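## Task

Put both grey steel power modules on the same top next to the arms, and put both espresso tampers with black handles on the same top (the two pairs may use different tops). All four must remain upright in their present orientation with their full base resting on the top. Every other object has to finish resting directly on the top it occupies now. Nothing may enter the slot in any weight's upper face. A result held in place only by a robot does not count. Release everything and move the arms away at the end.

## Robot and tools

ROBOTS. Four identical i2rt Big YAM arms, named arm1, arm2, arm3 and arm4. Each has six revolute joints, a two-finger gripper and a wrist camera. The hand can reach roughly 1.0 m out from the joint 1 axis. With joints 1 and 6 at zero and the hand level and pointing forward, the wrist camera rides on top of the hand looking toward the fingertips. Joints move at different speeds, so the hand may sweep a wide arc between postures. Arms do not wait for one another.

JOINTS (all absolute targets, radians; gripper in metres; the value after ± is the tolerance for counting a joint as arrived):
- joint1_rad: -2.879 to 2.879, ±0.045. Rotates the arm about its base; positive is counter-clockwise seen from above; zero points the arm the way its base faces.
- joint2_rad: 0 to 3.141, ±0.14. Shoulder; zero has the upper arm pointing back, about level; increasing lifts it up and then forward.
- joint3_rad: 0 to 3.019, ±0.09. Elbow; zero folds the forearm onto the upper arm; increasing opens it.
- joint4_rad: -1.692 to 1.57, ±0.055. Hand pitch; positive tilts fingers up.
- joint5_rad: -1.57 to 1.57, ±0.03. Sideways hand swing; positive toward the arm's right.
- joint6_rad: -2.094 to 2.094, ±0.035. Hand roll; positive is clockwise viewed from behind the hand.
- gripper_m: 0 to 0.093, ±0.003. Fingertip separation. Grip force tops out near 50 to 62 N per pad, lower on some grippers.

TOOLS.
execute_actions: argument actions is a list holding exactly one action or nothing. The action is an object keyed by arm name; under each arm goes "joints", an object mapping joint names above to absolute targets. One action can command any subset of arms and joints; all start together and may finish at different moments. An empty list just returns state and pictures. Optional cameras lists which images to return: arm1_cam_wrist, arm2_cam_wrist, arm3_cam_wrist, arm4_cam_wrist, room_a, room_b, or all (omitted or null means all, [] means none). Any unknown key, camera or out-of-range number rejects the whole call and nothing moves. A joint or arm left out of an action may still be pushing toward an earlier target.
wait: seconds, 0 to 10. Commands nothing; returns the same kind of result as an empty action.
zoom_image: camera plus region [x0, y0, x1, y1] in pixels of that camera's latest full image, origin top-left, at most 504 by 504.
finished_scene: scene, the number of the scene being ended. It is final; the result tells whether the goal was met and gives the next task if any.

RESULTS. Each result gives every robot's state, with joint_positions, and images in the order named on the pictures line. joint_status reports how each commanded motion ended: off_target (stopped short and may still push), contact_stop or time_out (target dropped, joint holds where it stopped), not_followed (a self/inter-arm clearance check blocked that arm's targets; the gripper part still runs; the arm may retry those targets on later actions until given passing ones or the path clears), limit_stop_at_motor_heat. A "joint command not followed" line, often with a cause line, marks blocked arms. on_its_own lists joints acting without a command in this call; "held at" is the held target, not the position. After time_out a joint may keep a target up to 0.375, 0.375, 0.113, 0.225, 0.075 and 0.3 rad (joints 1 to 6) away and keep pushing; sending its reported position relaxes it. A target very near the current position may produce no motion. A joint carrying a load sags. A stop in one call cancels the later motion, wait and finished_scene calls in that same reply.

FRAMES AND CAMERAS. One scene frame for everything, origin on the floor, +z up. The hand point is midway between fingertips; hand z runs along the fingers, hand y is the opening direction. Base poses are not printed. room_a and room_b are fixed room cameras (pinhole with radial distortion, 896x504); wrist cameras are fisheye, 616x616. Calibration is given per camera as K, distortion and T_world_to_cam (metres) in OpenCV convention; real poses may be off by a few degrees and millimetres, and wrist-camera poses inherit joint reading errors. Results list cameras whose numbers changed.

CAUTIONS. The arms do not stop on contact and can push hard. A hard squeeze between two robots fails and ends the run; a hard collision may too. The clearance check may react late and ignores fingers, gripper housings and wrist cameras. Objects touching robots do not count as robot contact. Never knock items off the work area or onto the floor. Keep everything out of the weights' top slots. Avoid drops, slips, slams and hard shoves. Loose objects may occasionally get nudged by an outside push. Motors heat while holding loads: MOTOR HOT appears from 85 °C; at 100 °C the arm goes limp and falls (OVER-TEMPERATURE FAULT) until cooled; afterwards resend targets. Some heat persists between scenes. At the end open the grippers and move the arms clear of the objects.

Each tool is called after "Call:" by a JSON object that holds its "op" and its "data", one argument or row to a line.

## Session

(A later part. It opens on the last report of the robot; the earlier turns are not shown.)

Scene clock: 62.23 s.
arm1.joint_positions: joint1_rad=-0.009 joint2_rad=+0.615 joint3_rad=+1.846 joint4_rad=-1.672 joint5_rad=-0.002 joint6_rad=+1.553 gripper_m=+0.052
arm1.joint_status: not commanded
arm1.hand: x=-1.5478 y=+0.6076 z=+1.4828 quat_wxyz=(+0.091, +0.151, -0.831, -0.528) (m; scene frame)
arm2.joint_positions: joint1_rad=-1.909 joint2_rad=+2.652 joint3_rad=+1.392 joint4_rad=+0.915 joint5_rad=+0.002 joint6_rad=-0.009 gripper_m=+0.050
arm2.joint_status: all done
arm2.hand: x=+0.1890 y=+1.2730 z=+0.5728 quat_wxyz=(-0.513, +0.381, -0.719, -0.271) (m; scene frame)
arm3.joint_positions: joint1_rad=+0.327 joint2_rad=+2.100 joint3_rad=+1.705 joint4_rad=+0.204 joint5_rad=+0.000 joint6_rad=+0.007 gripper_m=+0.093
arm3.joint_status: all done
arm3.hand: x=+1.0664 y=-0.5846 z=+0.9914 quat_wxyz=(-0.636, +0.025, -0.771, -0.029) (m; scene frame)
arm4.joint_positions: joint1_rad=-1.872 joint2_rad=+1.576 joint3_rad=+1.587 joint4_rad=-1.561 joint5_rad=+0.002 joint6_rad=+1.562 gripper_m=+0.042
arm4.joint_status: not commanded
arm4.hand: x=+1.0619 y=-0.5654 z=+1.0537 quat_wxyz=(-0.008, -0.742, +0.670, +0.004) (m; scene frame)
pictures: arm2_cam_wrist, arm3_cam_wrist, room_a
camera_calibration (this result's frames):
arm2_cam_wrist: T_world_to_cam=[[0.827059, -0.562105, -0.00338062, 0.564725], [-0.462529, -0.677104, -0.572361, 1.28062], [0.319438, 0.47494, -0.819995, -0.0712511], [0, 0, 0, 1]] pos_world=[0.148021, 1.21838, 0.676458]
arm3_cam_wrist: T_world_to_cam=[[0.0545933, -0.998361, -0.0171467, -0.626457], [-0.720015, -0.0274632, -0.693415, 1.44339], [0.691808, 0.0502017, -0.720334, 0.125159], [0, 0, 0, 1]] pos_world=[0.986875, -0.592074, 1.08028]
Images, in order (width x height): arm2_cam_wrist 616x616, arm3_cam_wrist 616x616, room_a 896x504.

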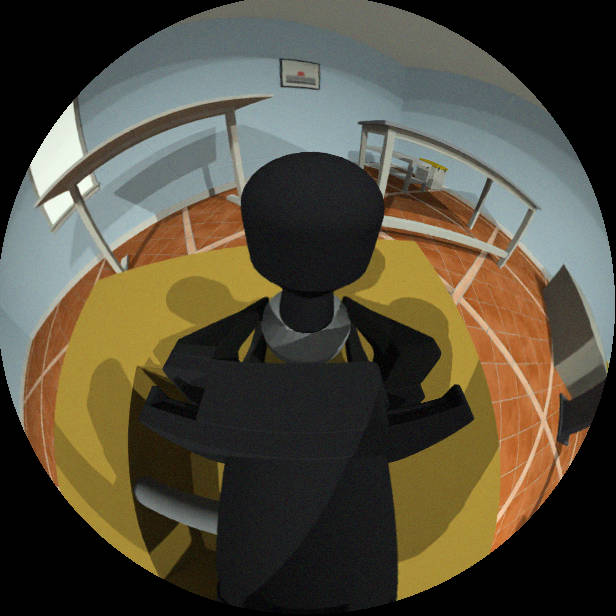

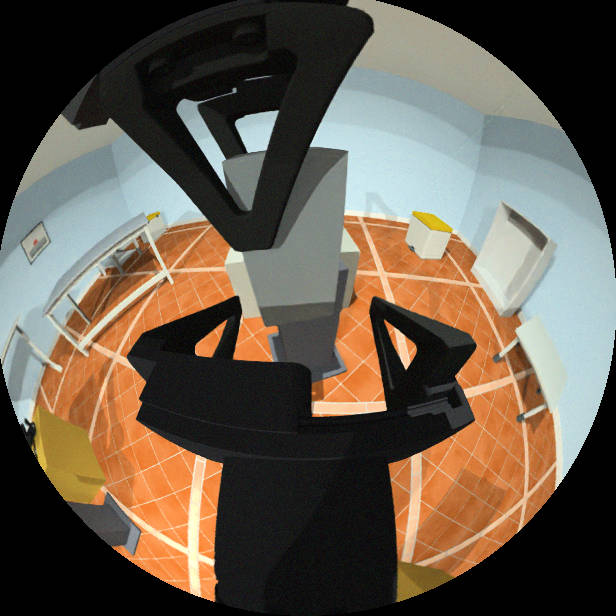

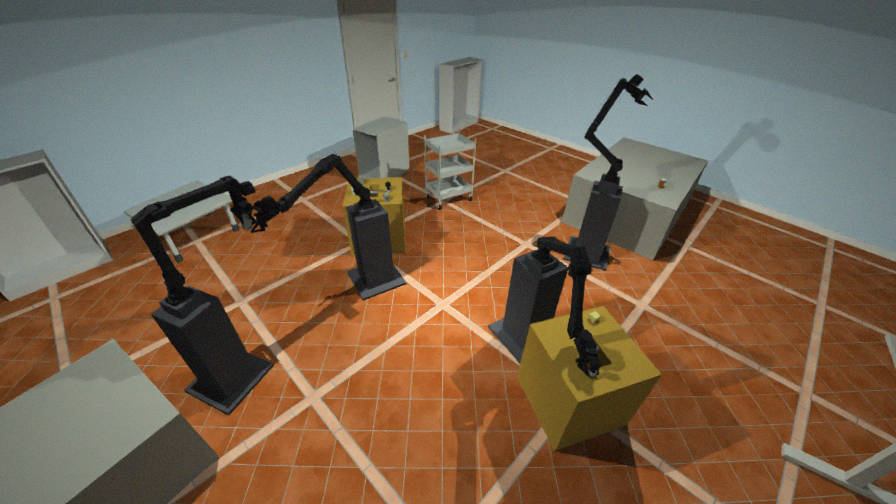

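Arm2 is about down; release. Raise arm3.

Call:
{"op": "execute_actions", "data": {
  "actions": [
    {"arm3":{"joints":{"joint1_rad":0.342,"joint3_rad":1.84,"joint4_rad":0.11}},"arm2":{"joints":{"gripper_m":0.08}}}
  ],
  "cameras": ["arm3_cam_wrist","arm2_cam_wrist"]
}}

Call:
{"op": "execute_actions", "data": {
  "actions": [
    {"arm3":{"joints":{"gripper_m":0}},"arm2":{"joints":{"joint2_rad":2.5,"joint3_rad":1.15,"joint4_rad":1.1}}}
  ],
  "cameras": ["arm4_cam_wrist","arm2_cam_wrist"]
}}

Scene clock: 63.57 s.
arm1.joint_positions: joint1_rad=-0.009 joint2_rad=+0.615 joint3_rad=+1.846 joint4_rad=-1.672 joint5_rad=-0.002 joint6_rad=+1.553 gripper_m=+0.052
arm1.joint_status: not commanded
arm1.hand: x=-1.5478 y=+0.6076 z=+1.4828 quat_wxyz=(+0.091, +0.151, -0.831, -0.528) (m; scene frame)
arm2.joint_positions: joint1_rad=-1.909 joint2_rad=+2.632 joint3_rad=+1.404 joint4_rad=+0.934 joint5_rad=+0.002 joint6_rad=-0.008 gripper_m=+0.080
arm2.joint_status: all done
arm2.hand: x=+0.1963 y=+1.2836 z=+0.5963 quat_wxyz=(-0.531, +0.374, -0.706, -0.281) (m; scene frame)
arm3.joint_positions: joint1_rad=+0.335 joint2_rad=+2.099 joint3_rad=+1.791 joint4_rad=+0.128 joint5_rad=+0.000 joint6_rad=+0.007 gripper_m=+0.093
arm3.joint_status: all done
arm3.hand: x=+1.0775 y=-0.5776 z=+1.0253 quat_wxyz=(-0.640, +0.028, -0.767, -0.032) (m; scene frame)
arm4.joint_positions: joint1_rad=-1.872 joint2_rad=+1.576 joint3_rad=+1.587 joint4_rad=-1.561 joint5_rad=+0.002 joint6_rad=+1.562 gripper_m=+0.042
arm4.joint_status: not commanded
arm4.hand: x=+1.0619 y=-0.5654 z=+1.0537 quat_wxyz=(-0.008, -0.742, +0.670, +0.004) (m; scene frame)
pictures: arm2_cam_wrist, arm3_cam_wrist
camera_calibration (this result's frames):
arm2_cam_wrist: T_world_to_cam=[[0.827014, -0.562166, -0.00419503, 0.56525], [-0.446065, -0.651637, -0.613511, 1.29325], [0.342162, 0.509253, -0.789675, -0.126006], [0, 0, 0, 1]] pos_world=[0.152519, 1.22466, 0.696291]
arm3_cam_wrist: T_world_to_cam=[[0.0619416, -0.997928, -0.0173807, -0.626916], [-0.712344, -0.0320044, -0.7011, 1.47205], [0.699092, 0.0558083, -0.712851, 0.12923], [0, 0, 0, 1]] pos_world=[0.997097, -0.585717, 1.11328]
Images, in order (width x height): arm2_cam_wrist 616x616, arm3_cam_wrist 616x616.

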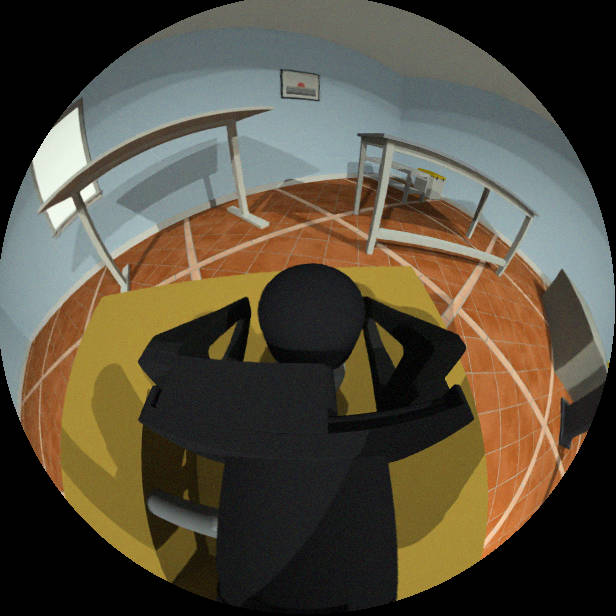

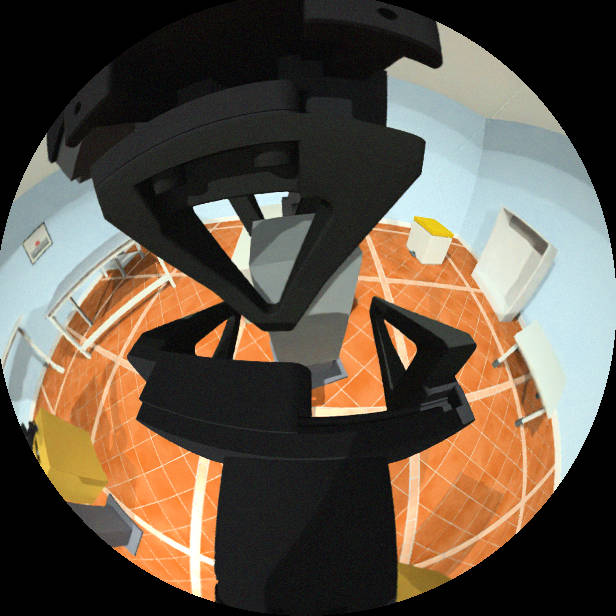

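Scene clock: 64.67 s.
arm1.joint_positions: joint1_rad=-0.009 joint2_rad=+0.615 joint3_rad=+1.846 joint4_rad=-1.672 joint5_rad=-0.002 joint6_rad=+1.553 gripper_m=+0.052
arm1.joint_status: not commanded
arm1.hand: x=-1.5478 y=+0.6076 z=+1.4828 quat_wxyz=(+0.091, +0.151, -0.831, -0.528) (m; scene frame)
arm2.joint_positions: joint1_rad=-1.909 joint2_rad=+2.493 joint3_rad=+1.143 joint4_rad=+1.089 joint5_rad=+0.002 joint6_rad=-0.008 gripper_m=+0.080
arm2.joint_status: all done
arm2.hand: x=+0.1608 y=+1.2307 z=+0.6398 quat_wxyz=(-0.543, +0.369, -0.697, -0.287) (m; scene frame)
arm3.joint_positions: joint1_rad=+0.335 joint2_rad=+2.099 joint3_rad=+1.791 joint4_rad=+0.126 joint5_rad=-0.003 joint6_rad=+0.005 gripper_m=+0.042
arm3.joint_status: gripper_m off_target (ended at +0.042, target +0.000)
arm3.hand: x=+1.0773 y=-0.5765 z=+1.0247 quat_wxyz=(-0.639, +0.029, -0.768, -0.032) (m; scene frame)
arm4.joint_positions: joint1_rad=-1.872 joint2_rad=+1.576 joint3_rad=+1.587 joint4_rad=-1.564 joint5_rad=+0.001 joint6_rad=+1.574 gripper_m=+0.040
arm4.joint_status: not commanded
arm4.hand: x=+1.0628 y=-0.5654 z=+1.0537 quat_wxyz=(-0.007, -0.738, +0.674, +0.002) (m; scene frame)
pictures: arm2_cam_wrist, arm4_cam_wrist
camera_calibration (this result's frames):
arm2_cam_wrist: T_world_to_cam=[[0.826944, -0.562269, -0.00417976, 0.56525], [-0.4344, -0.634129, -0.639669, 1.26294], [0.357016, 0.530786, -0.768639, -0.0949255], [0, 0, 0, 1]] pos_world=[0.115083, 1.16908, 0.737265]
arm4_cam_wrist: T_world_to_cam=[[0.996554, 0.0813257, -0.0163395, -0.994777], [0.0758794, -0.814156, 0.575666, -1.13728], [0.0335135, -0.574922, -0.817521, 0.625841], [0, 0, 0, 1]] pos_world=[1.05667, -0.485213, 1.15008]
Images, in order (width x height): arm2_cam_wrist 616x616, arm4_cam_wrist 616x616.

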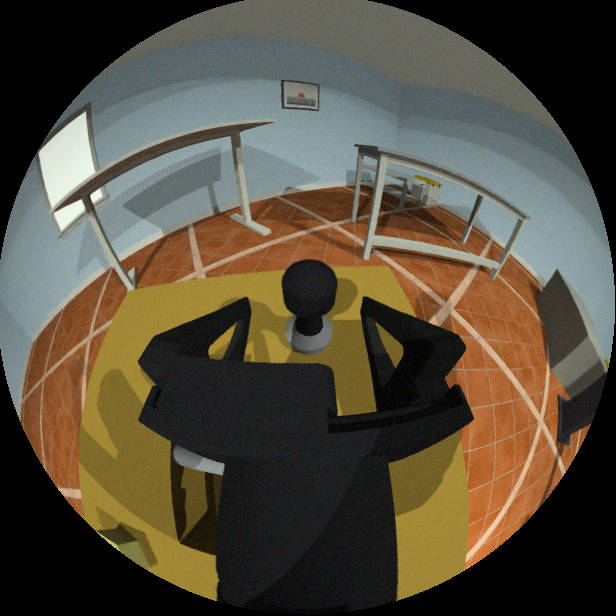

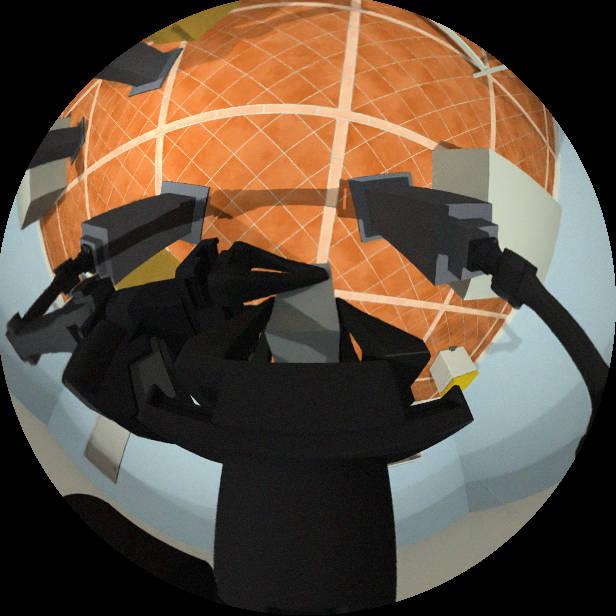

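Call:
{"op": "execute_actions", "data": {
  "actions": [
    {"arm4":{"joints":{"gripper_m":0.052}},"arm2":{"joints":{"joint2_rad":1.6,"joint3_rad":1.2,"joint4_rad":0.25,"gripper_m":0.093}}}
  ],
  "cameras": []
}}

Call:
{"op": "execute_actions", "data": {
  "actions": [
    {"arm4":{"joints":{"joint3_rad":1.8,"joint4_rad":-1.68}},"arm2":{"joints":{"joint1_rad":2.15}}}
  ],
  "cameras": []
}}

Call:
{"op": "execute_actions", "data": {
  "actions": [
    {"arm3":{"joints":{"joint1_rad":-1.975,"joint2_rad":1.9,"joint3_rad":1.5,"joint4_rad":0.25}},"arm4":{"joints":{"joint2_rad":0.6}}}
  ],
  "cameras": []
}}

Call:
{"op": "execute_actions", "data": {
  "actions": [
    {"arm3":{"joints":{"joint2_rad":2.68,"joint3_rad":1.555,"joint4_rad":1.03}}}
  ],
  "cameras": ["arm3_cam_wrist","room_b"]
}}

Call:
{"op": "zoom_image", "data": {
  "camera": "room_b",
  "region": [290, 220, 410, 300]
}}

Scene clock: 67.53 s.
arm1.joint_positions: joint1_rad=-0.009 joint2_rad=+0.615 joint3_rad=+1.846 joint4_rad=-1.672 joint5_rad=-0.002 joint6_rad=+1.553 gripper_m=+0.052
arm1.joint_status: not commanded
arm1.hand: x=-1.5478 y=+0.6076 z=+1.4828 quat_wxyz=(+0.091, +0.151, -0.831, -0.528) (m; scene frame)
arm2.joint_positions: joint1_rad=-1.909 joint2_rad=+1.580 joint3_rad=+1.187 joint4_rad=+0.258 joint5_rad=+0.002 joint6_rad=-0.008 gripper_m=+0.093
arm2.joint_status: all done
arm2.hand: x=+0.1625 y=+1.2267 z=+1.1001 quat_wxyz=(-0.586, +0.350, -0.662, -0.310) (m; scene frame)
arm3.joint_positions: joint1_rad=+0.335 joint2_rad=+2.099 joint3_rad=+1.791 joint4_rad=+0.120 joint5_rad=-0.003 joint6_rad=+0.005 gripper_m=+0.042
arm3.joint_status: not commanded
arm3.hand: x=+1.0770 y=-0.5766 z=+1.0233 quat_wxyz=(-0.637, +0.029, -0.770, -0.032) (m; scene frame)
arm4.joint_positions: joint1_rad=-1.872 joint2_rad=+1.576 joint3_rad=+1.587 joint4_rad=-1.564 joint5_rad=+0.001 joint6_rad=+1.576 gripper_m=+0.052
arm4.joint_status: all done
arm4.hand: x=+1.0628 y=-0.5654 z=+1.0537 quat_wxyz=(-0.007, -0.738, +0.675, +0.002) (m; scene frame)
pictures: none
No camera images: the call's "cameras" was empty. Leave "cameras" out to get every camera's image.

Scene clock: 70.60 s.
arm1.joint_positions: joint1_rad=-0.009 joint2_rad=+0.615 joint3_rad=+1.846 joint4_rad=-1.672 joint5_rad=-0.002 joint6_rad=+1.553 gripper_m=+0.052
arm1.joint_status: not commanded
arm1.hand: x=-1.5478 y=+0.6076 z=+1.4828 quat_wxyz=(+0.091, +0.151, -0.831, -0.528) (m; scene frame)
arm2.joint_positions: joint1_rad=+2.156 joint2_rad=+1.589 joint3_rad=+1.187 joint4_rad=+0.258 joint5_rad=+0.000 joint6_rad=-0.007 gripper_m=+0.093
arm2.joint_status: all done
arm2.hand: x=-0.0056 y=+0.0016 z=+1.0749 quat_wxyz=(+0.527, +0.443, +0.618, -0.379) (m; scene frame)
arm3.joint_positions: joint1_rad=+0.335 joint2_rad=+2.100 joint3_rad=+1.793 joint4_rad=+0.118 joint5_rad=-0.002 joint6_rad=+0.005 gripper_m=+0.039
arm3.joint_status: not commanded
arm3.hand: x=+1.0774 y=-0.5766 z=+1.0231 quat_wxyz=(-0.637, +0.029, -0.770, -0.032) (m; scene frame)
arm4.joint_positions: joint1_rad=-1.872 joint2_rad=+1.571 joint3_rad=+1.755 joint4_rad=-1.671 joint5_rad=+0.001 joint6_rad=+1.576 gripper_m=+0.052
arm4.joint_status: all done
arm4.hand: x=+1.0546 y=-0.5658 z=+1.1203 quat_wxyz=(-0.032, -0.737, +0.674, +0.024) (m; scene frame)
pictures: none
No camera images: the call's "cameras" was empty. Leave "cameras" out to get every camera's image.

Scene clock: 73.10 s.
arm1.joint_positions: joint1_rad=-0.009 joint2_rad=+0.615 joint3_rad=+1.846 joint4_rad=-1.672 joint5_rad=-0.002 joint6_rad=+1.553 gripper_m=+0.052
arm1.joint_status: not commanded
arm1.hand: x=-1.5478 y=+0.6076 z=+1.4828 quat_wxyz=(+0.091, +0.151, -0.831, -0.528) (m; scene frame)
arm2.joint_positions: joint1_rad=+2.156 joint2_rad=+1.589 joint3_rad=+1.187 joint4_rad=+0.258 joint5_rad=+0.000 joint6_rad=-0.007 gripper_m=+0.093
arm2.joint_status: not commanded
arm2.hand: x=-0.0056 y=+0.0016 z=+1.0749 quat_wxyz=(+0.527, +0.443, +0.618, -0.379) (m; scene frame)
arm3.joint_positions: joint1_rad=-1.971 joint2_rad=+1.928 joint3_rad=+1.497 joint4_rad=+0.215 joint5_rad=+0.002 joint6_rad=+0.005 gripper_m=+0.039
arm3.joint_status: all done
arm3.hand: x=-0.2858 y=-1.2906 z=+1.0068 quat_wxyz=(-0.277, -0.700, -0.345, +0.560) (m; scene frame)
arm4.joint_positions: joint1_rad=-1.872 joint2_rad=+0.591 joint3_rad=+1.809 joint4_rad=-1.674 joint5_rad=+0.001 joint6_rad=+1.576 gripper_m=+0.052
arm4.joint_status: all done
arm4.hand: x=+1.4392 y=-0.5270 z=+1.4361 quat_wxyz=(-0.393, -0.626, +0.575, +0.352) (m; scene frame)
pictures: none
No camera images: the call's "cameras" was empty. Leave "cameras" out to get every camera's image.

Scene clock: 74.47 s.
arm1.joint_positions: joint1_rad=-0.009 joint2_rad=+0.615 joint3_rad=+1.846 joint4_rad=-1.672 joint5_rad=-0.002 joint6_rad=+1.553 gripper_m=+0.052
arm1.joint_status: not commanded
arm1.hand: x=-1.5478 y=+0.6076 z=+1.4828 quat_wxyz=(+0.091, +0.151, -0.831, -0.528) (m; scene frame)
arm2.joint_positions: joint1_rad=+2.156 joint2_rad=+1.589 joint3_rad=+1.187 joint4_rad=+0.258 joint5_rad=+0.000 joint6_rad=-0.007 gripper_m=+0.093
arm2.joint_status: not commanded
arm2.hand: x=-0.0056 y=+0.0016 z=+1.0749 quat_wxyz=(+0.527, +0.443, +0.618, -0.379) (m; scene frame)
arm3.joint_positions: joint1_rad=-1.971 joint2_rad=+2.705 joint3_rad=+1.534 joint4_rad=+0.989 joint5_rad=+0.001 joint6_rad=+0.003 gripper_m=+0.039
arm3.joint_status: all done
arm3.hand: x=-0.2730 y=-1.2712 z=+0.5904 quat_wxyz=(-0.282, -0.690, -0.342, +0.572) (m; scene frame)
arm4.joint_positions: joint1_rad=-1.872 joint2_rad=+0.591 joint3_rad=+1.809 joint4_rad=-1.674 joint5_rad=+0.001 joint6_rad=+1.576 gripper_m=+0.052
arm4.joint_status: not commanded
arm4.hand: x=+1.4392 y=-0.5270 z=+1.4361 quat_wxyz=(-0.393, -0.626, +0.575, +0.352) (m; scene frame)
pictures: arm3_cam_wrist, room_b
camera_calibration (this result's frames):
arm3_cam_wrist: T_world_to_cam=[[-0.781507, 0.623892, -0.0023272, 0.579571], [0.449246, 0.560143, -0.696001, 1.24981], [-0.432926, -0.544975, -0.718037, -0.267658], [0, 0, 0, 1]] pos_world=[-0.224411, -1.20753, 0.679032]
Images, in order (width x height): arm3_cam_wrist 616x616, room_b 896x504.

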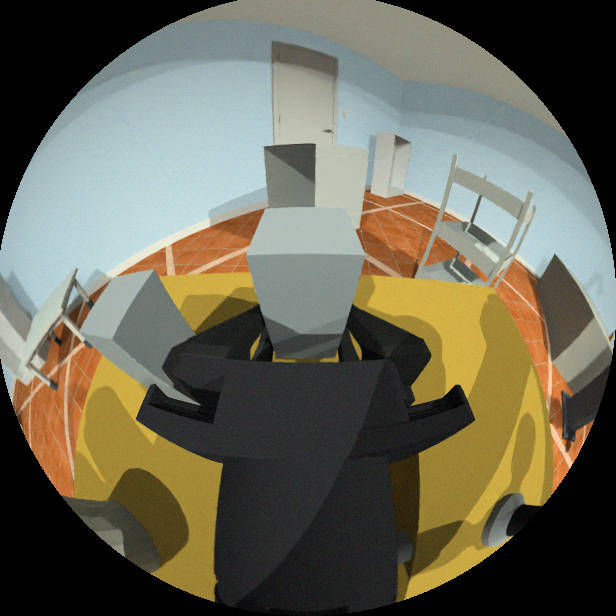

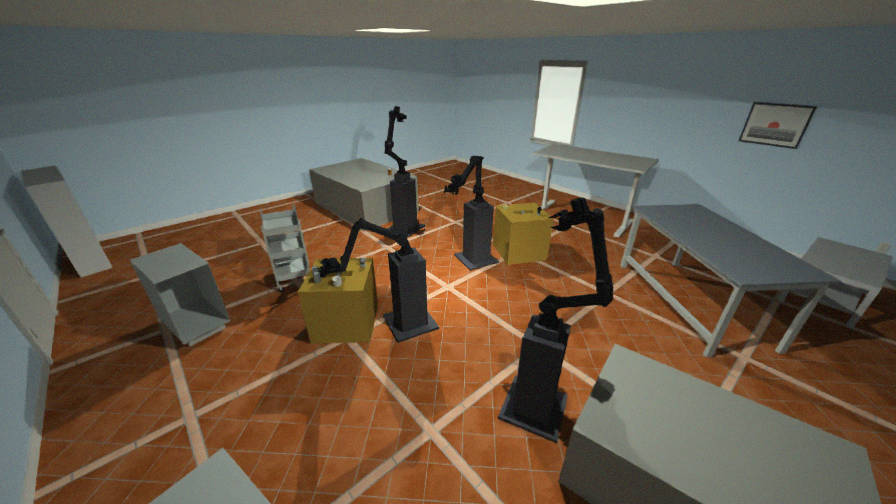

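Region (290, 220, 410, 300) of room_b's 896x504 image, scaled by 4.200, with more detail than that image has.

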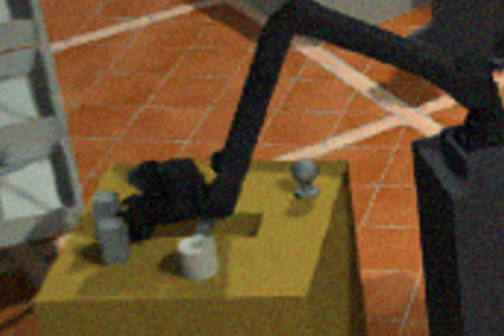

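Call:
{"op": "execute_actions", "data": {
  "actions": [
    {"arm3":{"joints":{"joint2_rad":2.74,"joint3_rad":1.58,"joint4_rad":1.065}}}
  ],
  "cameras": []
}}

Call:
{"op": "execute_actions", "data": {
  "actions": [
    {"arm3":{"joints":{"gripper_m":0.06}}}
  ],
  "cameras": ["arm3_cam_wrist"]
}}

Call:
{"op": "execute_actions", "data": {
  "actions": [
    {"arm3":{"joints":{"joint2_rad":2.3,"joint3_rad":1.4,"joint4_rad":0.75}}}
  ],
  "cameras": []
}}

Call:
{"op": "execute_actions", "data": {
  "actions": [
    {"arm3":{"joints":{"joint2_rad":1.9,"joint3_rad":1.51,"joint4_rad":-0.9,"joint1_rad":-2.22,"gripper_m":0.093}}}
  ],
  "cameras": []
}}

Call:
{"op": "execute_actions", "data": {
  "actions": [
    {"arm3":{"joints":{"joint2_rad":2.13}}}
  ],
  "cameras": ["arm3_cam_wrist"]
}}

Scene clock: 76.33 s.
arm1.joint_positions: joint1_rad=-0.009 joint2_rad=+0.615 joint3_rad=+1.846 joint4_rad=-1.672 joint5_rad=-0.002 joint6_rad=+1.553 gripper_m=+0.052
arm1.joint_status: not commanded
arm1.hand: x=-1.5478 y=+0.6076 z=+1.4828 quat_wxyz=(+0.091, +0.151, -0.831, -0.528) (m; scene frame)
arm2.joint_positions: joint1_rad=+2.156 joint2_rad=+1.589 joint3_rad=+1.187 joint4_rad=+0.258 joint5_rad=+0.000 joint6_rad=-0.007 gripper_m=+0.093
arm2.joint_status: not commanded
arm2.hand: x=-0.0056 y=+0.0016 z=+1.0749 quat_wxyz=(+0.527, +0.443, +0.618, -0.379) (m; scene frame)
arm3.joint_positions: joint1_rad=-1.971 joint2_rad=+2.731 joint3_rad=+1.543 joint4_rad=+1.032 joint5_rad=+0.001 joint6_rad=+0.003 gripper_m=+0.039
arm3.joint_status: all done
arm3.hand: x=-0.2715 y=-1.2692 z=+0.5842 quat_wxyz=(-0.287, -0.683, -0.338, +0.581) (m; scene frame)
arm4.joint_positions: joint1_rad=-1.872 joint2_rad=+0.591 joint3_rad=+1.809 joint4_rad=-1.674 joint5_rad=+0.001 joint6_rad=+1.576 gripper_m=+0.052
arm4.joint_status: not commanded
arm4.hand: x=+1.4392 y=-0.5270 z=+1.4361 quat_wxyz=(-0.393, -0.626, +0.575, +0.352) (m; scene frame)
pictures: none
No camera images: the call's "cameras" was empty. Leave "cameras" out to get every camera's image.

Scene clock: 76.97 s.
arm1.joint_positions: joint1_rad=-0.009 joint2_rad=+0.615 joint3_rad=+1.846 joint4_rad=-1.672 joint5_rad=-0.002 joint6_rad=+1.553 gripper_m=+0.052
arm1.joint_status: not commanded
arm1.hand: x=-1.5478 y=+0.6076 z=+1.4828 quat_wxyz=(+0.091, +0.151, -0.831, -0.528) (m; scene frame)
arm2.joint_positions: joint1_rad=+2.156 joint2_rad=+1.589 joint3_rad=+1.187 joint4_rad=+0.258 joint5_rad=+0.000 joint6_rad=-0.007 gripper_m=+0.093
arm2.joint_status: not commanded
arm2.hand: x=-0.0056 y=+0.0016 z=+1.0749 quat_wxyz=(+0.527, +0.443, +0.618, -0.379) (m; scene frame)
arm3.joint_positions: joint1_rad=-1.971 joint2_rad=+2.731 joint3_rad=+1.547 joint4_rad=+1.035 joint5_rad=+0.001 joint6_rad=+0.003 gripper_m=+0.060
arm3.joint_status: all done
arm3.hand: x=-0.2725 y=-1.2705 z=+0.5864 quat_wxyz=(-0.288, -0.681, -0.337, +0.583) (m; scene frame)
arm4.joint_positions: joint1_rad=-1.872 joint2_rad=+0.591 joint3_rad=+1.809 joint4_rad=-1.674 joint5_rad=+0.001 joint6_rad=+1.576 gripper_m=+0.052
arm4.joint_status: not commanded
arm4.hand: x=+1.4392 y=-0.5270 z=+1.4361 quat_wxyz=(-0.393, -0.626, +0.575, +0.352) (m; scene frame)
pictures: arm3_cam_wrist
camera_calibration (this result's frames):
arm3_cam_wrist: T_world_to_cam=[[-0.781648, 0.623712, -0.0030579, 0.579686], [0.435094, 0.541742, -0.719172, 1.23277], [-0.4469, -0.56347, -0.694826, -0.310796], [0, 0, 0, 1]] pos_world=[-0.222155, -1.20452, 0.672397]
Images, in order (width x height): arm3_cam_wrist 616x616.

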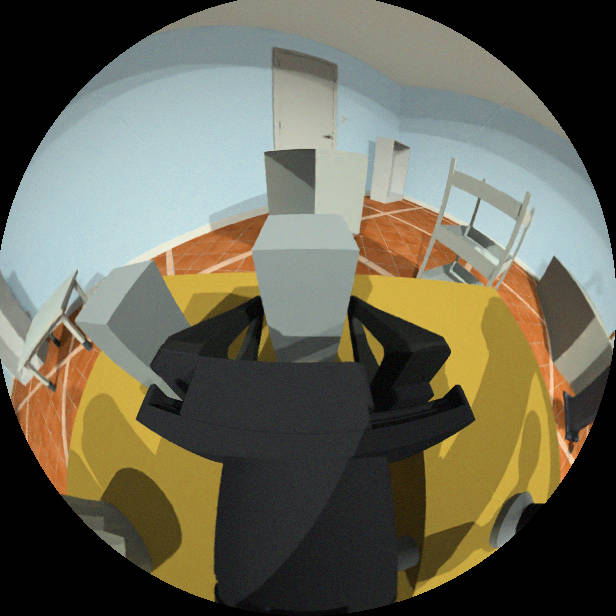

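Scene clock: 78.47 s.
arm1.joint_positions: joint1_rad=-0.009 joint2_rad=+0.615 joint3_rad=+1.846 joint4_rad=-1.672 joint5_rad=-0.002 joint6_rad=+1.553 gripper_m=+0.052
arm1.joint_status: not commanded
arm1.hand: x=-1.5478 y=+0.6076 z=+1.4828 quat_wxyz=(+0.091, +0.151, -0.831, -0.528) (m; scene frame)
arm2.joint_positions: joint1_rad=+2.156 joint2_rad=+1.589 joint3_rad=+1.187 joint4_rad=+0.258 joint5_rad=+0.000 joint6_rad=-0.007 gripper_m=+0.093
arm2.joint_status: not commanded
arm2.hand: x=-0.0056 y=+0.0016 z=+1.0749 quat_wxyz=(+0.527, +0.443, +0.618, -0.379) (m; scene frame)
arm3.joint_positions: joint1_rad=-1.971 joint2_rad=+2.292 joint3_rad=+1.392 joint4_rad=+0.767 joint5_rad=+0.001 joint6_rad=+0.003 gripper_m=+0.060
arm3.joint_status: all done
arm3.hand: x=-0.2850 y=-1.2884 z=+0.7957 quat_wxyz=(-0.290, -0.676, -0.335, +0.589) (m; scene frame)
arm4.joint_positions: joint1_rad=-1.872 joint2_rad=+0.591 joint3_rad=+1.809 joint4_rad=-1.674 joint5_rad=+0.001 joint6_rad=+1.576 gripper_m=+0.052
arm4.joint_status: not commanded
arm4.hand: x=+1.4392 y=-0.5270 z=+1.4361 quat_wxyz=(-0.393, -0.626, +0.575, +0.352) (m; scene frame)
pictures: none
No camera images: the call's "cameras" was empty. Leave "cameras" out to get every camera's image.

Scene clock: 80.33 s.
arm1.joint_positions: joint1_rad=-0.009 joint2_rad=+0.615 joint3_rad=+1.846 joint4_rad=-1.672 joint5_rad=-0.002 joint6_rad=+1.553 gripper_m=+0.052
arm1.joint_status: not commanded
arm1.hand: x=-1.5478 y=+0.6076 z=+1.4828 quat_wxyz=(+0.091, +0.151, -0.831, -0.528) (m; scene frame)
arm2.joint_positions: joint1_rad=+2.156 joint2_rad=+1.589 joint3_rad=+1.187 joint4_rad=+0.258 joint5_rad=+0.000 joint6_rad=-0.007 gripper_m=+0.093
arm2.joint_status: not commanded
arm2.hand: x=-0.0056 y=+0.0016 z=+1.0749 quat_wxyz=(+0.527, +0.443, +0.618, -0.379) (m; scene frame)
arm3.joint_positions: joint1_rad=-2.213 joint2_rad=+1.912 joint3_rad=+1.505 joint4_rad=-0.883 joint5_rad=+0.002 joint6_rad=+0.003 gripper_m=+0.093
arm3.joint_status: all done
arm3.hand: x=-0.2893 y=-1.0450 z=+0.8365 quat_wxyz=(-0.043, -0.934, -0.328, +0.131) (m; scene frame)
arm4.joint_positions: joint1_rad=-1.872 joint2_rad=+0.591 joint3_rad=+1.809 joint4_rad=-1.674 joint5_rad=+0.001 joint6_rad=+1.576 gripper_m=+0.052
arm4.joint_status: not commanded
arm4.hand: x=+1.4392 y=-0.5270 z=+1.4361 quat_wxyz=(-0.393, -0.626, +0.575, +0.352) (m; scene frame)
pictures: none
No camera images: the call's "cameras" was empty. Leave "cameras" out to get every camera's image.

Scene clock: 81.57 s.
arm1.joint_positions: joint1_rad=-0.009 joint2_rad=+0.615 joint3_rad=+1.846 joint4_rad=-1.672 joint5_rad=-0.002 joint6_rad=+1.553 gripper_m=+0.052
arm1.joint_status: not commanded
arm1.hand: x=-1.5478 y=+0.6076 z=+1.4828 quat_wxyz=(+0.091, +0.151, -0.831, -0.528) (m; scene frame)
arm2.joint_positions: joint1_rad=+2.156 joint2_rad=+1.589 joint3_rad=+1.187 joint4_rad=+0.258 joint5_rad=+0.000 joint6_rad=-0.007 gripper_m=+0.093
arm2.joint_status: not commanded
arm2.hand: x=-0.0056 y=+0.0016 z=+1.0749 quat_wxyz=(+0.527, +0.443, +0.618, -0.379) (m; scene frame)
arm3.joint_positions: joint1_rad=-2.213 joint2_rad=+2.152 joint3_rad=+1.499 joint4_rad=-0.887 joint5_rad=+0.002 joint6_rad=+0.003 gripper_m=+0.093
arm3.joint_status: all done
arm3.hand: x=-0.2628 y=-1.0227 z=+0.6915 quat_wxyz=(-0.001, -0.943, -0.331, +0.014) (m; scene frame)
arm4.joint_positions: joint1_rad=-1.872 joint2_rad=+0.591 joint3_rad=+1.809 joint4_rad=-1.674 joint5_rad=+0.001 joint6_rad=+1.576 gripper_m=+0.052
arm4.joint_status: not commanded
arm4.hand: x=+1.4392 y=-0.5270 z=+1.4361 quat_wxyz=(-0.393, -0.626, +0.575, +0.352) (m; scene frame)
pictures: arm3_cam_wrist
camera_calibration (this result's frames):
arm3_cam_wrist: T_world_to_cam=[[-0.618214, 0.785559, 0.0266047, 0.620974], [0.663608, 0.503504, 0.553271, 0.310926], [0.421232, 0.359695, -0.832576, 1.17376], [0, 0, 0, 1]] pos_world=[-0.316862, -1.06656, 0.788696]
Images, in order (width x height): arm3_cam_wrist 616x616.

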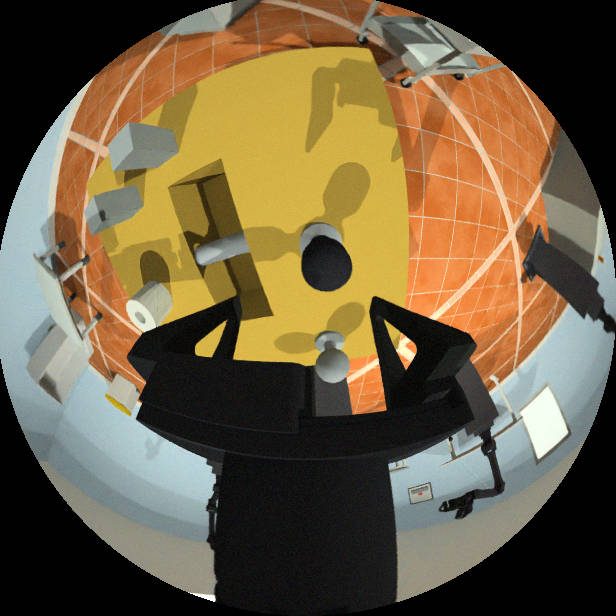

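Call:
{"op": "execute_actions", "data": {
  "actions": [
    {"arm3":{"joints":{"joint1_rad":-2.255,"joint2_rad":2.25,"joint3_rad":1.54,"joint4_rad":-0.84}}}
  ],
  "cameras": ["arm3_cam_wrist"]
}}

Call:
{"op": "execute_actions", "data": {
  "actions": [
    {"arm3":{"joints":{"gripper_m":0}}}
  ],
  "cameras": []
}}

Call:
{"op": "execute_actions", "data": {
  "actions": [
    {"arm3":{"joints":{"joint2_rad":1.55,"joint3_rad":1.6,"joint4_rad":-1.57}}}
  ],
  "cameras": []
}}

Call:
{"op": "execute_actions", "data": {
  "actions": [
    {"arm3":{"joints":{"joint1_rad":2.14,"joint6_rad":1.57}},"arm2":{"joints":{"joint2_rad":1.85,"joint3_rad":1.35,"joint4_rad":0.4}}}
  ],
  "cameras": ["arm2_cam_wrist"]
}}

Scene clock: 83.77 s.
arm1.joint_positions: joint1_rad=-0.009 joint2_rad=+0.615 joint3_rad=+1.846 joint4_rad=-1.672 joint5_rad=-0.002 joint6_rad=+1.553 gripper_m=+0.052
arm1.joint_status: not commanded
arm1.hand: x=-1.5478 y=+0.6076 z=+1.4828 quat_wxyz=(+0.091, +0.151, -0.831, -0.528) (m; scene frame)
arm2.joint_positions: joint1_rad=+2.156 joint2_rad=+1.589 joint3_rad=+1.187 joint4_rad=+0.258 joint5_rad=+0.000 joint6_rad=-0.007 gripper_m=+0.093
arm2.joint_status: not commanded
arm2.hand: x=-0.0056 y=+0.0016 z=+1.0749 quat_wxyz=(+0.527, +0.443, +0.618, -0.379) (m; scene frame)
arm3.joint_positions: joint1_rad=-2.258 joint2_rad=+2.255 joint3_rad=+1.509 joint4_rad=-0.856 joint5_rad=+0.002 joint6_rad=+0.003 gripper_m=+0.093
arm3.joint_status: all done
arm3.hand: x=-0.2707 y=-0.9945 z=+0.6357 quat_wxyz=(+0.009, -0.951, -0.310, -0.015) (m; scene frame)
arm4.joint_positions: joint1_rad=-1.872 joint2_rad=+0.591 joint3_rad=+1.809 joint4_rad=-1.674 joint5_rad=+0.001 joint6_rad=+1.576 gripper_m=+0.052
arm4.joint_status: not commanded
arm4.hand: x=+1.4392 y=-0.5270 z=+1.4361 quat_wxyz=(-0.393, -0.626, +0.575, +0.352) (m; scene frame)
pictures: arm3_cam_wrist
camera_calibration (this result's frames):
arm3_cam_wrist: T_world_to_cam=[[-0.583001, 0.812008, 0.0274316, 0.630723], [0.657084, 0.451373, 0.60374, 0.247093], [0.47786, 0.370006, -0.796709, 1.12322], [0, 0, 0, 1]] pos_world=[-0.331393, -1.03928, 0.7284]
Images, in order (width x height): arm3_cam_wrist 616x616.

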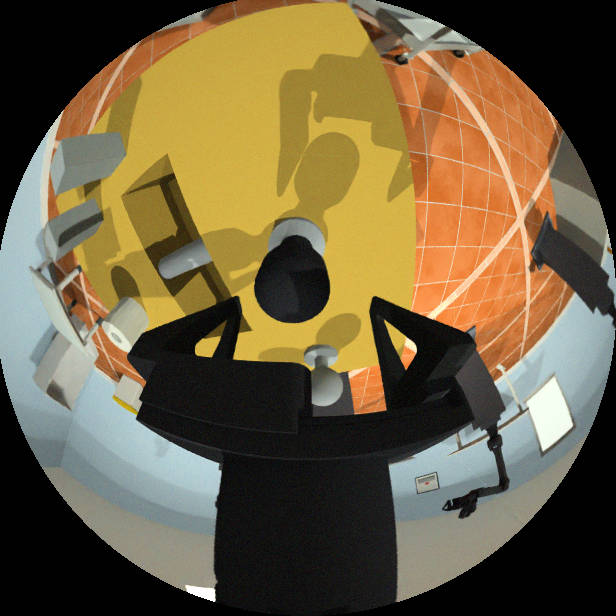

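Scene clock: 84.57 s.
arm1.joint_positions: joint1_rad=-0.009 joint2_rad=+0.615 joint3_rad=+1.846 joint4_rad=-1.672 joint5_rad=-0.002 joint6_rad=+1.553 gripper_m=+0.052
arm1.joint_status: not commanded
arm1.hand: x=-1.5478 y=+0.6076 z=+1.4828 quat_wxyz=(+0.091, +0.151, -0.831, -0.528) (m; scene frame)
arm2.joint_positions: joint1_rad=+2.156 joint2_rad=+1.589 joint3_rad=+1.187 joint4_rad=+0.258 joint5_rad=+0.000 joint6_rad=-0.007 gripper_m=+0.093
arm2.joint_status: not commanded
arm2.hand: x=-0.0056 y=+0.0016 z=+1.0749 quat_wxyz=(+0.527, +0.443, +0.618, -0.379) (m; scene frame)
arm3.joint_positions: joint1_rad=-2.254 joint2_rad=+2.253 joint3_rad=+1.510 joint4_rad=-0.856 joint5_rad=-0.003 joint6_rad=+0.002 gripper_m=+0.000
arm3.joint_status: all done
arm3.hand: x=-0.2693 y=-0.9976 z=+0.6367 quat_wxyz=(+0.006, -0.950, -0.312, -0.015) (m; scene frame)
arm4.joint_positions: joint1_rad=-1.872 joint2_rad=+0.591 joint3_rad=+1.809 joint4_rad=-1.674 joint5_rad=+0.001 joint6_rad=+1.576 gripper_m=+0.052
arm4.joint_status: not commanded
arm4.hand: x=+1.4392 y=-0.5270 z=+1.4361 quat_wxyz=(-0.393, -0.626, +0.575, +0.352) (m; scene frame)
pictures: none
No camera images: the call's "cameras" was empty. Leave "cameras" out to get every camera's image.

Scene clock: 86.17 s.
arm1.joint_positions: joint1_rad=-0.009 joint2_rad=+0.615 joint3_rad=+1.846 joint4_rad=-1.672 joint5_rad=-0.002 joint6_rad=+1.553 gripper_m=+0.052
arm1.joint_status: not commanded
arm1.hand: x=-1.5478 y=+0.6076 z=+1.4828 quat_wxyz=(+0.091, +0.151, -0.831, -0.528) (m; scene frame)
arm2.joint_positions: joint1_rad=+2.156 joint2_rad=+1.589 joint3_rad=+1.187 joint4_rad=+0.258 joint5_rad=+0.000 joint6_rad=-0.007 gripper_m=+0.093
arm2.joint_status: not commanded
arm2.hand: x=-0.0056 y=+0.0016 z=+1.0749 quat_wxyz=(+0.527, +0.443, +0.618, -0.379) (m; scene frame)
arm3.joint_positions: joint1_rad=-2.254 joint2_rad=+1.549 joint3_rad=+1.583 joint4_rad=-1.553 joint5_rad=-0.003 joint6_rad=+0.002 gripper_m=+0.000
arm3.joint_status: all done
arm3.hand: x=-0.1796 y=-0.9340 z=+1.0382 quat_wxyz=(-0.007, -0.950, -0.312, +0.024) (m; scene frame)
arm4.joint_positions: joint1_rad=-1.872 joint2_rad=+0.591 joint3_rad=+1.809 joint4_rad=-1.674 joint5_rad=+0.001 joint6_rad=+1.576 gripper_m=+0.052
arm4.joint_status: not commanded
arm4.hand: x=+1.4392 y=-0.5270 z=+1.4361 quat_wxyz=(-0.393, -0.626, +0.575, +0.352) (m; scene frame)
pictures: none
No camera images: the call's "cameras" was empty. Leave "cameras" out to get every camera's image.

Scene clock: 89.40 s.
arm1.joint_positions: joint1_rad=-0.009 joint2_rad=+0.615 joint3_rad=+1.846 joint4_rad=-1.672 joint5_rad=-0.002 joint6_rad=+1.553 gripper_m=+0.052
arm1.joint_status: not commanded
arm1.hand: x=-1.5478 y=+0.6076 z=+1.4828 quat_wxyz=(+0.091, +0.151, -0.831, -0.528) (m; scene frame)
arm2.joint_positions: joint1_rad=+2.156 joint2_rad=+1.851 joint3_rad=+1.318 joint4_rad=+0.387 joint5_rad=+0.000 joint6_rad=-0.007 gripper_m=+0.093
arm2.joint_status: all done
arm2.hand: x=+0.0177 y=-0.0660 z=+0.9965 quat_wxyz=(+0.526, +0.443, +0.619, -0.378) (m; scene frame)
arm3.joint_positions: joint1_rad=+2.147 joint2_rad=+1.553 joint3_rad=+1.583 joint4_rad=-1.553 joint5_rad=+0.000 joint6_rad=+1.558 gripper_m=+0.000
arm3.joint_status: all done
arm3.hand: x=+0.0509 y=-0.1991 z=+1.0410 quat_wxyz=(+0.003, +0.168, -0.985, -0.027) (m; scene frame)
arm4.joint_positions: joint1_rad=-1.872 joint2_rad=+0.591 joint3_rad=+1.809 joint4_rad=-1.674 joint5_rad=+0.001 joint6_rad=+1.576 gripper_m=+0.052
arm4.joint_status: not commanded
arm4.hand: x=+1.4392 y=-0.5270 z=+1.4361 quat_wxyz=(-0.393, -0.626, +0.575, +0.352) (m; scene frame)
pictures: arm2_cam_wrist
camera_calibration (this result's frames):
arm2_cam_wrist: T_world_to_cam=[[-0.947068, -0.321015, -0.00336163, 0.00244969], [-0.22562, 0.673007, -0.704384, 0.753746], [0.22838, -0.666341, -0.709811, 0.783286], [0, 0, 0, 1]] pos_world=[-0.0065067, 0.0154453, 1.08692]
Images, in order (width x height): arm2_cam_wrist 616x616.

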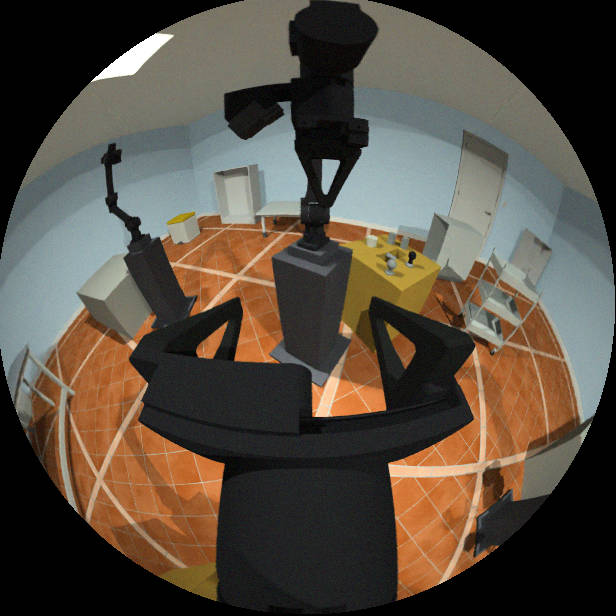

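Missed; go back.

Call:
{"op": "execute_actions", "data": {
  "actions": [
    {"arm3":{"joints":{"joint1_rad":-2.24,"joint6_rad":0,"gripper_m":0.093}}}
  ],
  "cameras": []
}}

Call:
{"op": "execute_actions", "data": {
  "actions": [
    {"arm3":{"joints":{"joint2_rad":2.18,"joint3_rad":1.6,"joint4_rad":-0.96}}}
  ],
  "cameras": ["arm3_cam_wrist"]
}}

Scene clock: 93.03 s.
arm1.joint_positions: joint1_rad=-0.009 joint2_rad=+0.615 joint3_rad=+1.846 joint4_rad=-1.672 joint5_rad=-0.002 joint6_rad=+1.553 gripper_m=+0.052
arm1.joint_status: not commanded
arm1.hand: x=-1.5478 y=+0.6076 z=+1.4828 quat_wxyz=(+0.091, +0.151, -0.831, -0.528) (m; scene frame)
arm2.joint_positions: joint1_rad=+2.156 joint2_rad=+1.851 joint3_rad=+1.318 joint4_rad=+0.387 joint5_rad=+0.000 joint6_rad=-0.007 gripper_m=+0.093
arm2.joint_status: not commanded
arm2.hand: x=+0.0177 y=-0.0660 z=+0.9965 quat_wxyz=(+0.526, +0.443, +0.619, -0.378) (m; scene frame)
arm3.joint_positions: joint1_rad=-2.248 joint2_rad=+1.553 joint3_rad=+1.583 joint4_rad=-1.553 joint5_rad=+0.000 joint6_rad=+0.012 gripper_m=+0.093
arm3.joint_status: all done
arm3.hand: x=-0.1786 y=-0.9364 z=+1.0361 quat_wxyz=(-0.005, -0.950, -0.310, +0.022) (m; scene frame)
arm4.joint_positions: joint1_rad=-1.872 joint2_rad=+0.591 joint3_rad=+1.809 joint4_rad=-1.674 joint5_rad=+0.001 joint6_rad=+1.576 gripper_m=+0.052
arm4.joint_status: not commanded
arm4.hand: x=+1.4392 y=-0.5270 z=+1.4361 quat_wxyz=(-0.393, -0.626, +0.575, +0.352) (m; scene frame)
pictures: none
No camera images: the call's "cameras" was empty. Leave "cameras" out to get every camera's image.

Scene clock: 94.53 s.
arm1.joint_positions: joint1_rad=-0.009 joint2_rad=+0.615 joint3_rad=+1.846 joint4_rad=-1.672 joint5_rad=-0.002 joint6_rad=+1.553 gripper_m=+0.052
arm1.joint_status: not commanded
arm1.hand: x=-1.5478 y=+0.6076 z=+1.4828 quat_wxyz=(+0.091, +0.151, -0.831, -0.528) (m; scene frame)
arm2.joint_positions: joint1_rad=+2.156 joint2_rad=+1.851 joint3_rad=+1.318 joint4_rad=+0.387 joint5_rad=+0.000 joint6_rad=-0.007 gripper_m=+0.093
arm2.joint_status: not commanded
arm2.hand: x=+0.0177 y=-0.0660 z=+0.9965 quat_wxyz=(+0.526, +0.443, +0.619, -0.378) (m; scene frame)
arm3.joint_positions: joint1_rad=-2.248 joint2_rad=+2.199 joint3_rad=+1.583 joint4_rad=-0.978 joint5_rad=+0.000 joint6_rad=+0.012 gripper_m=+0.093
arm3.joint_status: all done
arm3.hand: x=-0.2817 y=-1.0114 z=+0.6899 quat_wxyz=(+0.007, -0.951, -0.310, -0.012) (m; scene frame)
arm4.joint_positions: joint1_rad=-1.872 joint2_rad=+0.591 joint3_rad=+1.809 joint4_rad=-1.674 joint5_rad=+0.001 joint6_rad=+1.576 gripper_m=+0.052
arm4.joint_status: not commanded
arm4.hand: x=+1.4392 y=-0.5270 z=+1.4361 quat_wxyz=(-0.393, -0.626, +0.575, +0.352) (m; scene frame)
pictures: arm3_cam_wrist
camera_calibration (this result's frames):
arm3_cam_wrist: T_world_to_cam=[[-0.584087, 0.811286, 0.0256504, 0.636709], [0.659665, 0.456039, 0.597386, 0.239099], [0.472954, 0.365846, -0.801543, 1.17566], [0, 0, 0, 1]] pos_world=[-0.341866, -1.0557, 0.78318]
Images, in order (width x height): arm3_cam_wrist 616x616.

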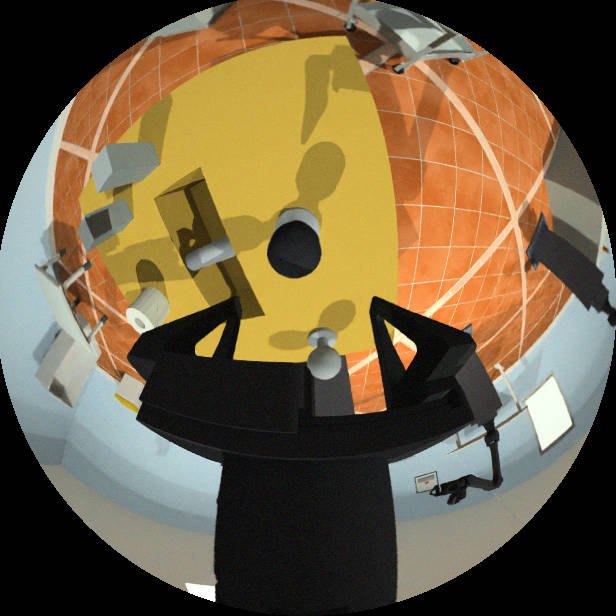

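Call:
{"op": "execute_actions", "data": {
  "actions": [
    {"arm3":{"joints":{"joint1_rad":-2.225,"joint2_rad":2.335,"joint3_rad":1.69,"joint4_rad":-0.86}}}
  ],
  "cameras": ["arm3_cam_wrist"]
}}

Scene clock: 96.37 s.
arm1.joint_positions: joint1_rad=-0.009 joint2_rad=+0.615 joint3_rad=+1.846 joint4_rad=-1.672 joint5_rad=-0.002 joint6_rad=+1.553 gripper_m=+0.052
arm1.joint_status: not commanded
arm1.hand: x=-1.5478 y=+0.6076 z=+1.4828 quat_wxyz=(+0.091, +0.151, -0.831, -0.528) (m; scene frame)
arm2.joint_positions: joint1_rad=+2.156 joint2_rad=+1.851 joint3_rad=+1.318 joint4_rad=+0.387 joint5_rad=+0.000 joint6_rad=-0.007 gripper_m=+0.093
arm2.joint_status: not commanded
arm2.hand: x=+0.0177 y=-0.0660 z=+0.9965 quat_wxyz=(+0.526, +0.443, +0.619, -0.378) (m; scene frame)
arm3.joint_positions: joint1_rad=-2.229 joint2_rad=+2.340 joint3_rad=+1.663 joint4_rad=-0.874 joint5_rad=+0.000 joint6_rad=+0.012 gripper_m=+0.093
arm3.joint_status: all done
arm3.hand: x=-0.2997 y=-1.0390 z=+0.6294 quat_wxyz=(+0.000, -0.948, -0.319, +0.009) (m; scene frame)
arm4.joint_positions: joint1_rad=-1.872 joint2_rad=+0.591 joint3_rad=+1.809 joint4_rad=-1.674 joint5_rad=+0.001 joint6_rad=+1.576 gripper_m=+0.052
arm4.joint_status: not commanded
arm4.hand: x=+1.4392 y=-0.5270 z=+1.4361 quat_wxyz=(-0.393, -0.626, +0.575, +0.352) (m; scene frame)
pictures: arm3_cam_wrist
camera_calibration (this result's frames):
arm3_cam_wrist: T_world_to_cam=[[-0.598178, 0.800982, 0.0247339, 0.635825], [0.670748, 0.483552, 0.562383, 0.353639], [0.438499, 0.352995, -0.826507, 1.1378], [0, 0, 0, 1]] pos_world=[-0.355788, -1.08192, 0.725789]
Images, in order (width x height): arm3_cam_wrist 616x616.

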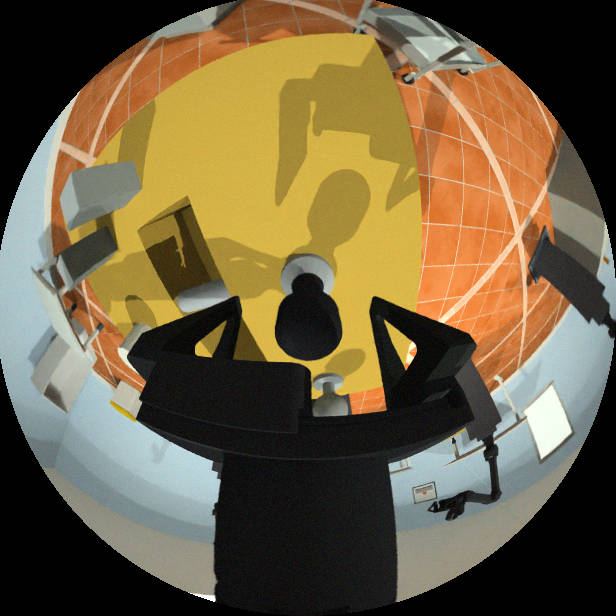

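Call:
{"op": "execute_actions", "data": {
  "actions": [
    {"arm3":{"joints":{"gripper_m":0}}}
  ],
  "cameras": []
}}

Call:
{"op": "execute_actions", "data": {
  "actions": [
    {"arm3":{"joints":{"joint2_rad":1.55,"joint3_rad":1.6,"joint4_rad":-1.57}}}
  ],
  "cameras": []
}}

Call:
{"op": "execute_actions", "data": {
  "actions": [
    {"arm3":{"joints":{"joint1_rad":2.14,"joint6_rad":1.57}}}
  ],
  "cameras": ["arm2_cam_wrist"]
}}

Scene clock: 97.70 s.
arm1.joint_positions: joint1_rad=-0.009 joint2_rad=+0.615 joint3_rad=+1.846 joint4_rad=-1.672 joint5_rad=-0.002 joint6_rad=+1.553 gripper_m=+0.052
arm1.joint_status: not commanded
arm1.hand: x=-1.5478 y=+0.6076 z=+1.4828 quat_wxyz=(+0.091, +0.151, -0.831, -0.528) (m; scene frame)
arm2.joint_positions: joint1_rad=+2.156 joint2_rad=+1.851 joint3_rad=+1.318 joint4_rad=+0.387 joint5_rad=+0.000 joint6_rad=-0.007 gripper_m=+0.093
arm2.joint_status: not commanded
arm2.hand: x=+0.0177 y=-0.0660 z=+0.9965 quat_wxyz=(+0.526, +0.443, +0.619, -0.378) (m; scene frame)
arm3.joint_positions: joint1_rad=-2.229 joint2_rad=+2.340 joint3_rad=+1.663 joint4_rad=-0.873 joint5_rad=+0.002 joint6_rad=+0.010 gripper_m=+0.043
arm3.joint_status: gripper_m off_target (ended at +0.043, target +0.000)
arm3.hand: x=-0.3000 y=-1.0388 z=+0.6294 quat_wxyz=(+0.001, -0.947, -0.320, +0.009) (m; scene frame)
arm4.joint_positions: joint1_rad=-1.872 joint2_rad=+0.591 joint3_rad=+1.809 joint4_rad=-1.674 joint5_rad=+0.001 joint6_rad=+1.576 gripper_m=+0.052
arm4.joint_status: not commanded
arm4.hand: x=+1.4392 y=-0.5270 z=+1.4361 quat_wxyz=(-0.393, -0.626, +0.575, +0.352) (m; scene frame)
pictures: none
No camera images: the call's "cameras" was empty. Leave "cameras" out to get every camera's image.

Scene clock: 99.57 s.
arm1.joint_positions: joint1_rad=-0.009 joint2_rad=+0.615 joint3_rad=+1.846 joint4_rad=-1.672 joint5_rad=-0.002 joint6_rad=+1.553 gripper_m=+0.052
arm1.joint_status: not commanded
arm1.hand: x=-1.5478 y=+0.6076 z=+1.4828 quat_wxyz=(+0.091, +0.151, -0.831, -0.528) (m; scene frame)
arm2.joint_positions: joint1_rad=+2.156 joint2_rad=+1.851 joint3_rad=+1.318 joint4_rad=+0.387 joint5_rad=+0.000 joint6_rad=-0.007 gripper_m=+0.093
arm2.joint_status: not commanded
arm2.hand: x=+0.0177 y=-0.0660 z=+0.9965 quat_wxyz=(+0.526, +0.443, +0.619, -0.378) (m; scene frame)
arm3.joint_positions: joint1_rad=-2.229 joint2_rad=+1.572 joint3_rad=+1.576 joint4_rad=-1.557 joint5_rad=+0.002 joint6_rad=+0.010 gripper_m=+0.043
arm3.joint_status: all done
arm3.hand: x=-0.1732 y=-0.9428 z=+1.0246 quat_wxyz=(+0.001, -0.947, -0.320, +0.007) (m; scene frame)
arm4.joint_positions: joint1_rad=-1.872 joint2_rad=+0.591 joint3_rad=+1.809 joint4_rad=-1.674 joint5_rad=+0.001 joint6_rad=+1.576 gripper_m=+0.052
arm4.joint_status: not commanded
arm4.hand: x=+1.4392 y=-0.5270 z=+1.4361 quat_wxyz=(-0.393, -0.626, +0.575, +0.352) (m; scene frame)
pictures: none
No camera images: the call's "cameras" was empty. Leave "cameras" out to get every camera's image.

Scene clock: 102.87 s.
arm1.joint_positions: joint1_rad=-0.009 joint2_rad=+0.615 joint3_rad=+1.846 joint4_rad=-1.672 joint5_rad=-0.002 joint6_rad=+1.553 gripper_m=+0.052
arm1.joint_status: not commanded
arm1.hand: x=-1.5478 y=+0.6076 z=+1.4828 quat_wxyz=(+0.091, +0.151, -0.831, -0.528) (m; scene frame)
arm2.joint_positions: joint1_rad=+2.156 joint2_rad=+1.851 joint3_rad=+1.318 joint4_rad=+0.387 joint5_rad=+0.000 joint6_rad=-0.007 gripper_m=+0.093
arm2.joint_status: not commanded
arm2.hand: x=+0.0177 y=-0.0660 z=+0.9965 quat_wxyz=(+0.526, +0.443, +0.619, -0.378) (m; scene frame)
arm3.joint_positions: joint1_rad=+2.148 joint2_rad=+1.572 joint3_rad=+1.576 joint4_rad=-1.557 joint5_rad=-0.001 joint6_rad=+1.558 gripper_m=+0.043
arm3.joint_status: all done
arm3.hand: x=+0.0506 y=-0.1995 z=+1.0295 quat_wxyz=(+0.002, +0.169, -0.986, -0.012) (m; scene frame)
arm4.joint_positions: joint1_rad=-1.872 joint2_rad=+0.591 joint3_rad=+1.809 joint4_rad=-1.674 joint5_rad=+0.001 joint6_rad=+1.576 gripper_m=+0.052
arm4.joint_status: not commanded
arm4.hand: x=+1.4392 y=-0.5270 z=+1.4361 quat_wxyz=(-0.393, -0.626, +0.575, +0.352) (m; scene frame)
pictures: arm2_cam_wrist
camera_calibration (this result's frames):
arm2_cam_wrist: T_world_to_cam=[[-0.947068, -0.321015, -0.00336163, 0.00244969], [-0.22562, 0.673007, -0.704384, 0.753746], [0.22838, -0.666341, -0.709811, 0.783286], [0, 0, 0, 1]] pos_world=[-0.0065067, 0.0154453, 1.08692]
Images, in order (width x height): arm2_cam_wrist 616x616.

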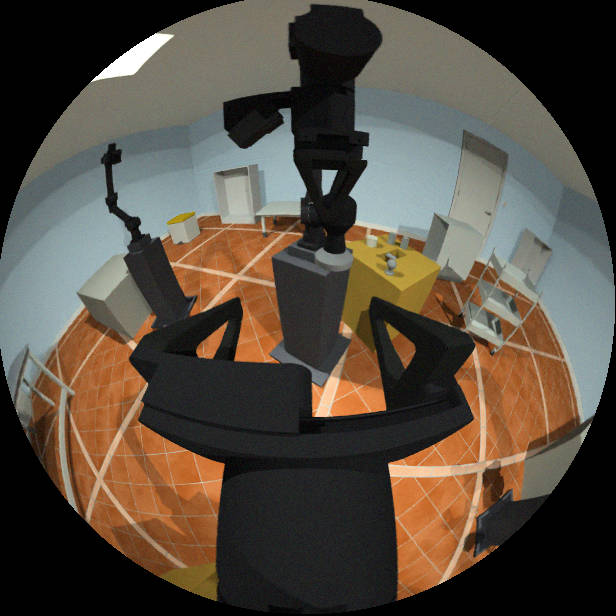

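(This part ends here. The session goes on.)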